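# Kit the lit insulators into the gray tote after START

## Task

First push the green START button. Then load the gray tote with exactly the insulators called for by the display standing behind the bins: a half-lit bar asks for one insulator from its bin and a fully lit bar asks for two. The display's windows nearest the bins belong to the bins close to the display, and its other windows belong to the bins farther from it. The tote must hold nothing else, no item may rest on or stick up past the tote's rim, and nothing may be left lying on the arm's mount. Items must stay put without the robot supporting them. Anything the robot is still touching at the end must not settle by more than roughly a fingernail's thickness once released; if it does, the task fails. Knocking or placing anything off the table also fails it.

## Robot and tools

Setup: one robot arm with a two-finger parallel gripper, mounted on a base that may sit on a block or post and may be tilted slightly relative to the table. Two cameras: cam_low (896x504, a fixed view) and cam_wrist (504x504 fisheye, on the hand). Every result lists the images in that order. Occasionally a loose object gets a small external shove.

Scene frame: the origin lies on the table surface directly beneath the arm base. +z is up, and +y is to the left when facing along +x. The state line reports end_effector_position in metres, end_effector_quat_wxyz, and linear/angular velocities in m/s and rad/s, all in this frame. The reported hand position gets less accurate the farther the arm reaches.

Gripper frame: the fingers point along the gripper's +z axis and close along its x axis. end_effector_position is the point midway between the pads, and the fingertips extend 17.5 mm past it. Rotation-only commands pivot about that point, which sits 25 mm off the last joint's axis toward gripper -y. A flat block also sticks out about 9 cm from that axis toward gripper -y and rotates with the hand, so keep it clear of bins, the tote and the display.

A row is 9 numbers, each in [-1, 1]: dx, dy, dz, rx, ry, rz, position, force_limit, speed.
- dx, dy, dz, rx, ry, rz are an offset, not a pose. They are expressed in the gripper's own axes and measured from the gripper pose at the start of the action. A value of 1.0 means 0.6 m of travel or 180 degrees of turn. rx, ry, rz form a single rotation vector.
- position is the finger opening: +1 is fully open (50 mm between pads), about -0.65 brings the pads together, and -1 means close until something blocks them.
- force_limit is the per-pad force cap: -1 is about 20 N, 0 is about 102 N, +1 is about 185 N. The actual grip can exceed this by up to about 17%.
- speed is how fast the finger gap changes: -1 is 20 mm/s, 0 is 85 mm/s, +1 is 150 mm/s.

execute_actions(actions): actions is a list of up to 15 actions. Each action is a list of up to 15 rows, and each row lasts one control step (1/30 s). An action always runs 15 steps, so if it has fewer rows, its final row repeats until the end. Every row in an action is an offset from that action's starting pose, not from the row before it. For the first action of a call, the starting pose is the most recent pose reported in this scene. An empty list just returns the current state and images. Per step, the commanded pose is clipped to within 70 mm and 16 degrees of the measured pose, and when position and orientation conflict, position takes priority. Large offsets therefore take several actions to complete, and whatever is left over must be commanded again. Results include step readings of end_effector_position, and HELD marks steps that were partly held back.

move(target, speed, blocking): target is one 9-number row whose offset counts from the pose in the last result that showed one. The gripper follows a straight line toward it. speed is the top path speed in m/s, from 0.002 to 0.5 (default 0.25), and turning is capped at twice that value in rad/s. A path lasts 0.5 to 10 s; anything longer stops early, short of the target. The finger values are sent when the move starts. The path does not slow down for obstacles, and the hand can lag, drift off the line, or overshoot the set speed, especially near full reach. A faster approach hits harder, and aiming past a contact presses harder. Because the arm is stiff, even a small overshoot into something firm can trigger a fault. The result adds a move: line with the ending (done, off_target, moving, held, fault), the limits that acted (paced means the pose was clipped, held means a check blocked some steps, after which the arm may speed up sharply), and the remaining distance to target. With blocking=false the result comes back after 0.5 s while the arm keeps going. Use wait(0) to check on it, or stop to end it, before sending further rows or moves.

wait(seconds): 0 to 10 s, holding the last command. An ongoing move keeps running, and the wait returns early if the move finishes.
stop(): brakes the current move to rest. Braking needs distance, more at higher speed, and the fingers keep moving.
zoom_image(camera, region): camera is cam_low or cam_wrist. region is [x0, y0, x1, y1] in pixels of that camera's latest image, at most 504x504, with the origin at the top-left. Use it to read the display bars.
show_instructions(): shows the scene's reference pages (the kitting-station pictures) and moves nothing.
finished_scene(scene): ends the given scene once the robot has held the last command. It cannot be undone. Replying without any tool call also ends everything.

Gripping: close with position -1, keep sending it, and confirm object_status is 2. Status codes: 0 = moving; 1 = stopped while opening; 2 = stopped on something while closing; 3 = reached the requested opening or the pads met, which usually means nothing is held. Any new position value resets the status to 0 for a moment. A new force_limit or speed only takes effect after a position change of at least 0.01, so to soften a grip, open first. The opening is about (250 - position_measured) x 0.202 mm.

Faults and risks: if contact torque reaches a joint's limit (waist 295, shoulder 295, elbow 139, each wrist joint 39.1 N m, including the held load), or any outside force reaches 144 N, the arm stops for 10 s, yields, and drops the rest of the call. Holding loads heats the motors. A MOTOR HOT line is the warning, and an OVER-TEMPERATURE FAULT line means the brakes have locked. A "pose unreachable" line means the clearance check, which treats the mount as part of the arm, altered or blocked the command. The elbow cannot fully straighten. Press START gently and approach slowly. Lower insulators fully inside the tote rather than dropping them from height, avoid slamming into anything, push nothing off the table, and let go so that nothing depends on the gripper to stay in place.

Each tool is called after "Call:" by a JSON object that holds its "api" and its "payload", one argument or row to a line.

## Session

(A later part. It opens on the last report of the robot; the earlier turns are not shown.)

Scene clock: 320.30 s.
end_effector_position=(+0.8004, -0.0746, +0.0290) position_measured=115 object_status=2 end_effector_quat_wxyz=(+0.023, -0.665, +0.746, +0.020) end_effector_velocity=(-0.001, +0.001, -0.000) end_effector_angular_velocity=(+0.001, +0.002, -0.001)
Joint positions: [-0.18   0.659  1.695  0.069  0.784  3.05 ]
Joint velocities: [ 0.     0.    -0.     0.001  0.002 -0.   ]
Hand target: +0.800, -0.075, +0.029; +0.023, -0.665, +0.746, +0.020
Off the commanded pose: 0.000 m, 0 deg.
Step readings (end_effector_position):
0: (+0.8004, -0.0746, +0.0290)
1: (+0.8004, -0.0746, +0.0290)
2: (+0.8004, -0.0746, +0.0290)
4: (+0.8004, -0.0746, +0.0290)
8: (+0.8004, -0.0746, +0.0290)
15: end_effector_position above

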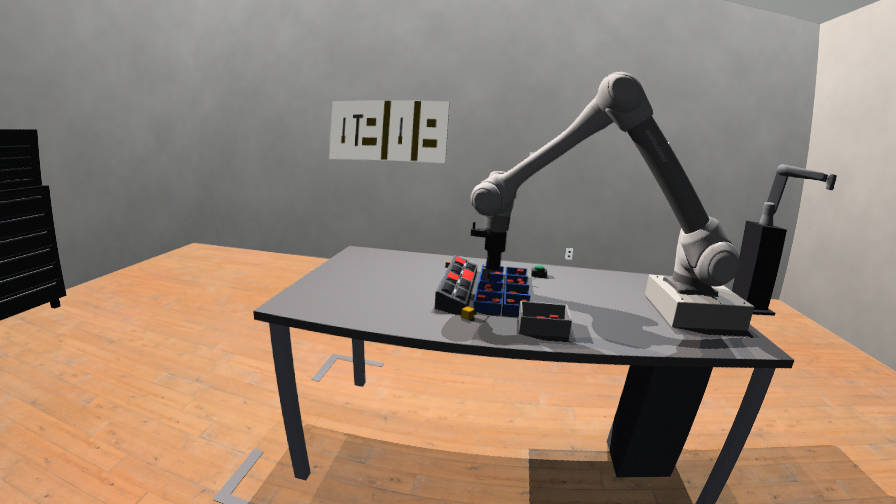

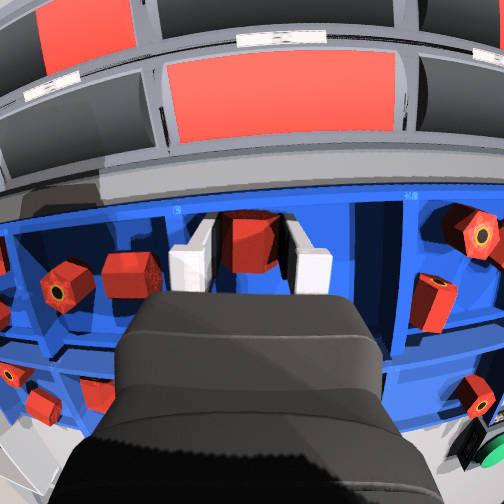

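Call:
{"api": "move", "payload": {
  "target": [0, 0, -0.116, 0, 0, 0, -1, -0.7, -0.5],
  "speed": 0.18
}}

Call:
{"api": "move", "payload": {
  "target": [-0.5152, 0.3137, 0.029, 0, 0, 0, -1, -0.7, -0.5],
  "speed": 0.4
}}

Scene clock: 331.73 s.
end_effector_position=(+0.7997, -0.0788, +0.0983) position_measured=115 object_status=2 end_effector_quat_wxyz=(+0.022, -0.665, +0.746, +0.020) end_effector_velocity=(+0.000, +0.000, +0.000) end_effector_angular_velocity=(+0.002, -0.001, -0.000)
Joint positions: [-0.184  0.583  1.67   0.062  0.885  3.055]
Joint velocities: [-0.    -0.    -0.     0.002 -0.    -0.001]
Hand target: +0.800, -0.079, +0.098; +0.023, -0.665, +0.746, +0.020
Off the commanded pose: 0.000 m, 0 deg.
move: done

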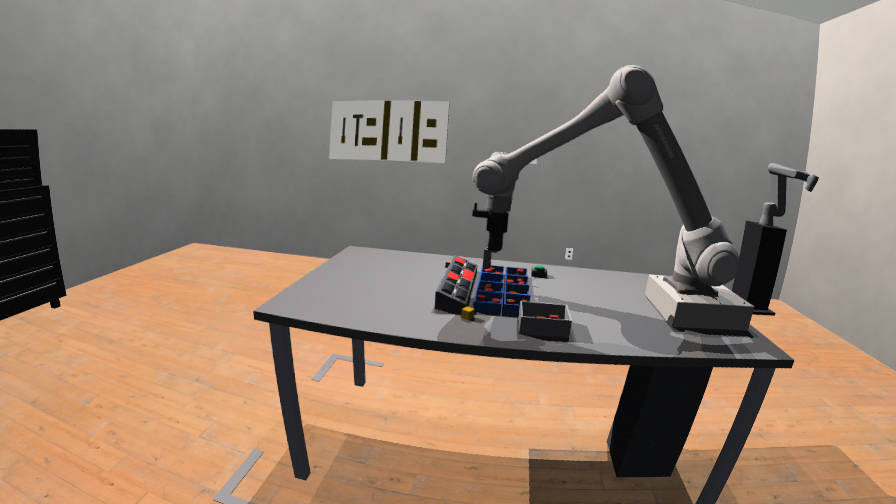

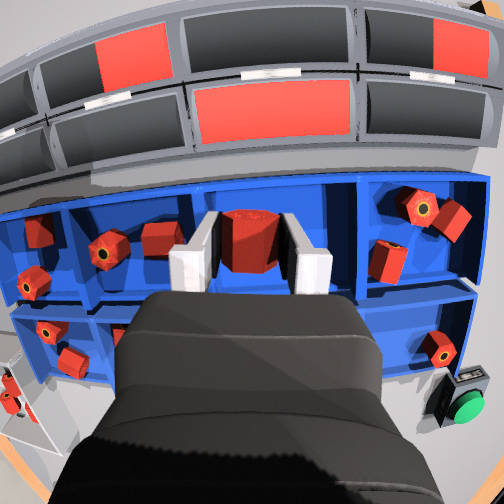

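Scene clock: 333.10 s.
end_effector_position=(+0.6481, +0.2496, +0.0992) position_measured=115 object_status=2 end_effector_quat_wxyz=(+0.022, -0.665, +0.746, +0.019) end_effector_velocity=(-0.000, -0.001, -0.001) end_effector_angular_velocity=(-0.002, +0.003, -0.000)
Joint positions: [0.292 0.449 1.912 0.057 0.754 3.53 ]
Joint velocities: [-0.     0.001 -0.001 -0.001  0.004  0.001]
Hand target: +0.648, +0.250, +0.099; +0.022, -0.665, +0.746, +0.020
Off the commanded pose: 0.001 m, 0 deg.
move: done

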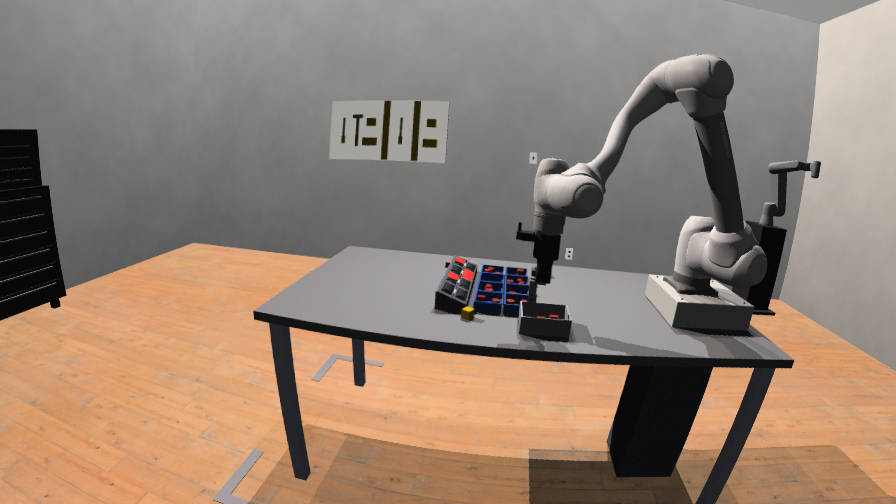

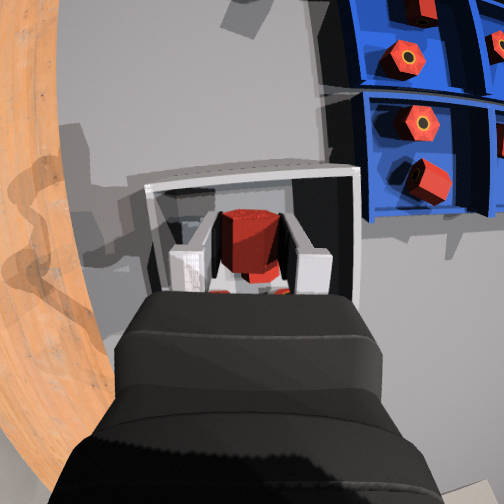

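Call:
{"api": "move", "payload": {
  "target": [0, 0, 0.1139, 0, 0, 0, -1, -0.7, -0.5],
  "speed": 0.1
}}

Call:
{"api": "execute_actions", "payload": {
  "actions": [
    [[0, 0, 0, 0, 0, 0, 0.5, -0.7, 0]]
  ]
}}

Call:
{"api": "move", "payload": {
  "target": [0, 0, -0.12, 0, 0, 0, 0.5, -0.7, 0],
  "speed": 0.22
}}

Scene clock: 339.30 s.
end_effector_position=(+0.6487, +0.2537, +0.0311) position_measured=115 object_status=2 end_effector_quat_wxyz=(+0.022, -0.665, +0.746, +0.019) end_effector_velocity=(+0.000, +0.000, -0.000) end_effector_angular_velocity=(+0.000, -0.000, -0.002)
Joint positions: [0.296 0.54  1.934 0.065 0.642 3.523]
Joint velocities: [ 0.     0.001  0.     0.    -0.001  0.002]
Hand target: +0.649, +0.254, +0.031; +0.022, -0.665, +0.746, +0.019
Off the commanded pose: 0.000 m, 0 deg.
move: done

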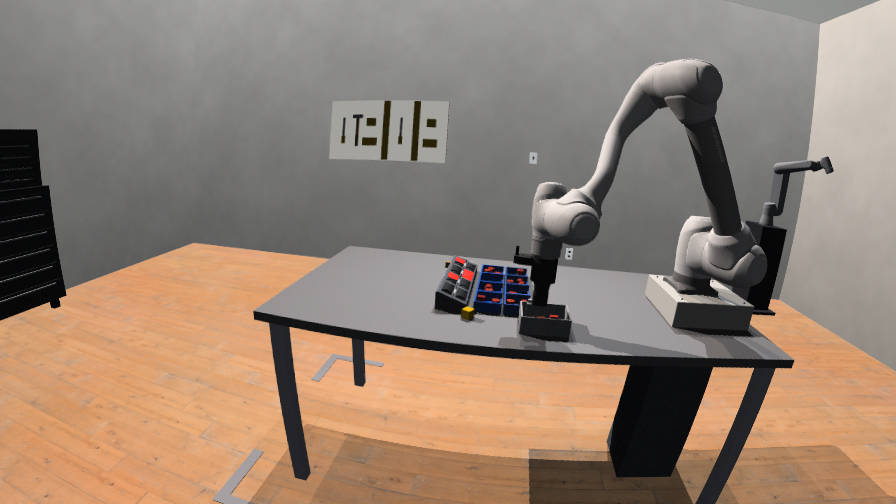

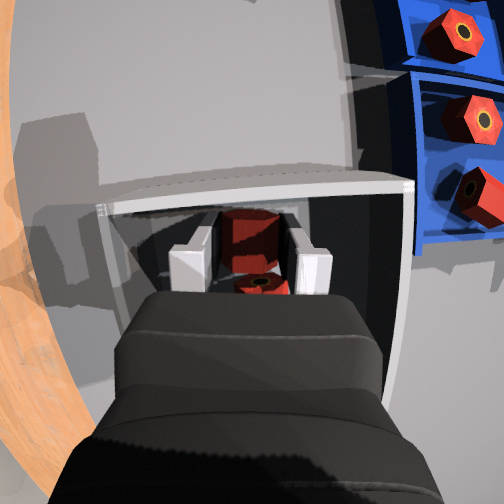

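Scene clock: 339.80 s.
end_effector_position=(+0.6487, +0.2537, +0.0311) position_measured=78 object_status=3 end_effector_quat_wxyz=(+0.022, -0.665, +0.746, +0.019) end_effector_velocity=(+0.000, -0.000, -0.000) end_effector_angular_velocity=(-0.000, -0.001, +0.001)
Joint positions: [0.296 0.54  1.934 0.065 0.642 3.523]
Joint velocities: [-0.     0.    -0.    -0.001 -0.    -0.001]
Hand target: +0.649, +0.254, +0.031; +0.022, -0.665, +0.746, +0.019
Off the commanded pose: 0.000 m, 0 deg.
Step readings (end_effector_position):
0: (+0.6487, +0.2537, +0.0311)
1: (+0.6487, +0.2537, +0.0311)
2: (+0.6487, +0.2537, +0.0311)
4: (+0.6487, +0.2537, +0.0311)
8: (+0.6487, +0.2537, +0.0311)
15: end_effector_position above

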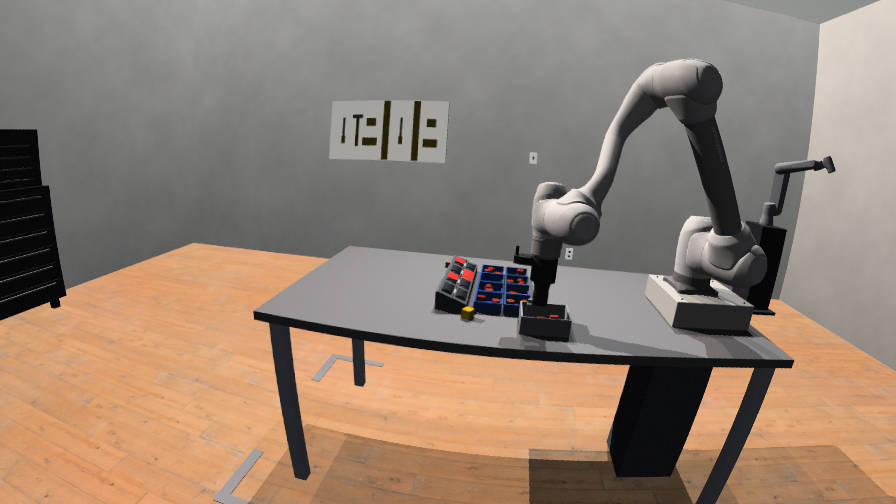

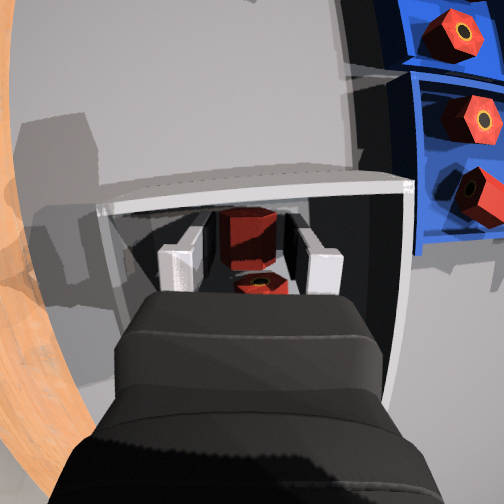

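Scene clock: 340.53 s.
end_effector_position=(+0.6480, +0.2494, +0.1028) position_measured=78 object_status=3 end_effector_quat_wxyz=(+0.022, -0.665, +0.746, +0.019) end_effector_velocity=(+0.001, -0.000, +0.000) end_effector_angular_velocity=(-0.001, -0.002, +0.002)
Joint positions: [0.292 0.445 1.91  0.057 0.76  3.53 ]
Joint velocities: [-0.    -0.    -0.    -0.002 -0.001 -0.   ]
Hand target: +0.648, +0.249, +0.103; +0.022, -0.665, +0.746, +0.019
Off the commanded pose: 0.000 m, 0 deg.
move: done

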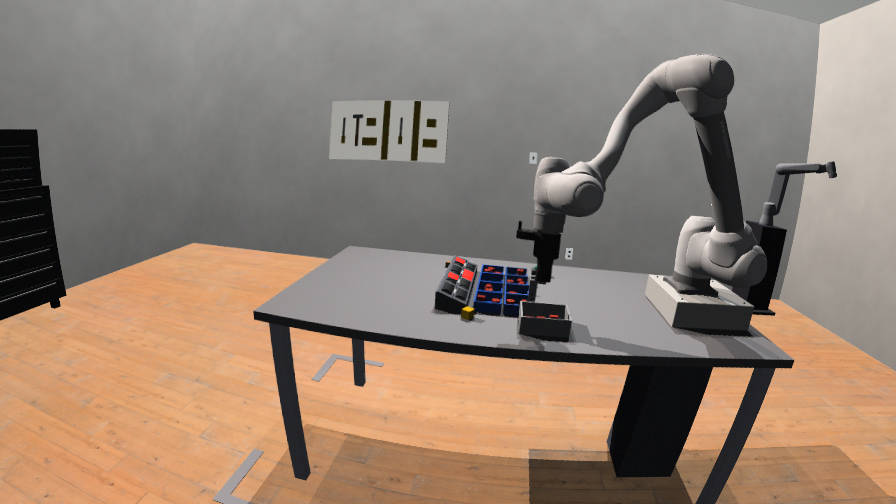

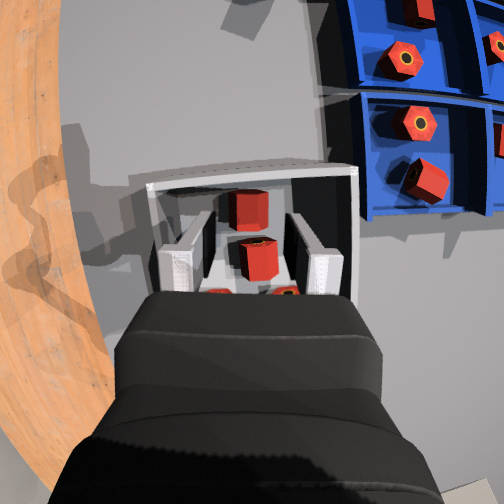

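Move clear of the tote and verify.

Call:
{"api": "move", "payload": {
  "target": [0.22, 0.12, -0.1, 0, 0, 0, 0.5, -0.7, 0],
  "speed": 0.35
}}

Scene clock: 346.87 s.
end_effector_position=(+0.5609, +0.1234, +0.1545) position_measured=78 object_status=3 end_effector_quat_wxyz=(+0.022, -0.665, +0.746, +0.020) end_effector_velocity=(-0.000, +0.000, +0.000) end_effector_angular_velocity=(+0.000, -0.000, +0.001)
Joint positions: [0.122 0.226 2.109 0.062 0.788 3.358]
Joint velocities: [ 0.    -0.001  0.     0.     0.    -0.001]
Hand target: +0.561, +0.123, +0.155; +0.022, -0.665, +0.746, +0.020
Off the commanded pose: 0.000 m, 0 deg.
move: done

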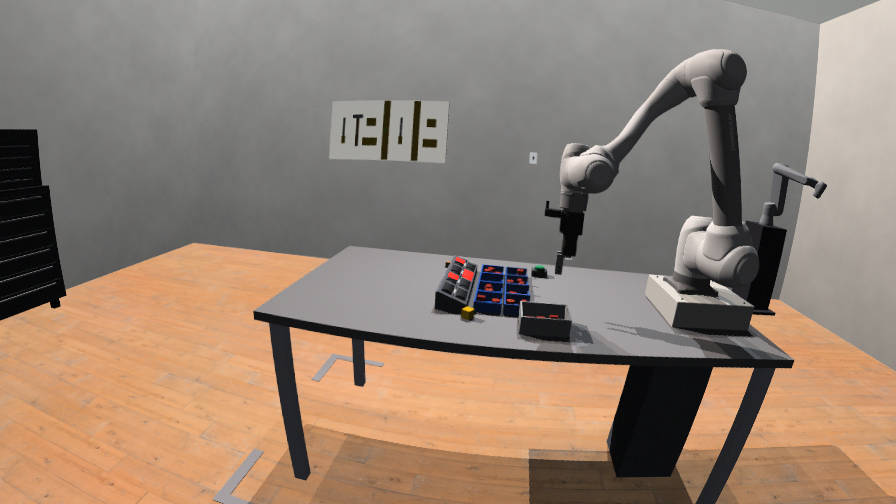

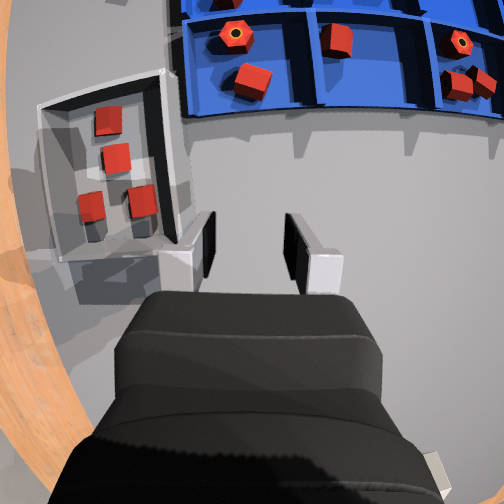

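Four pieces are in the tote (A3, A1 and two from B2), matching the display.

Call:
{"api": "finished_scene", "payload": {
  "scene": 2
}}

The scene is finished: the task was done.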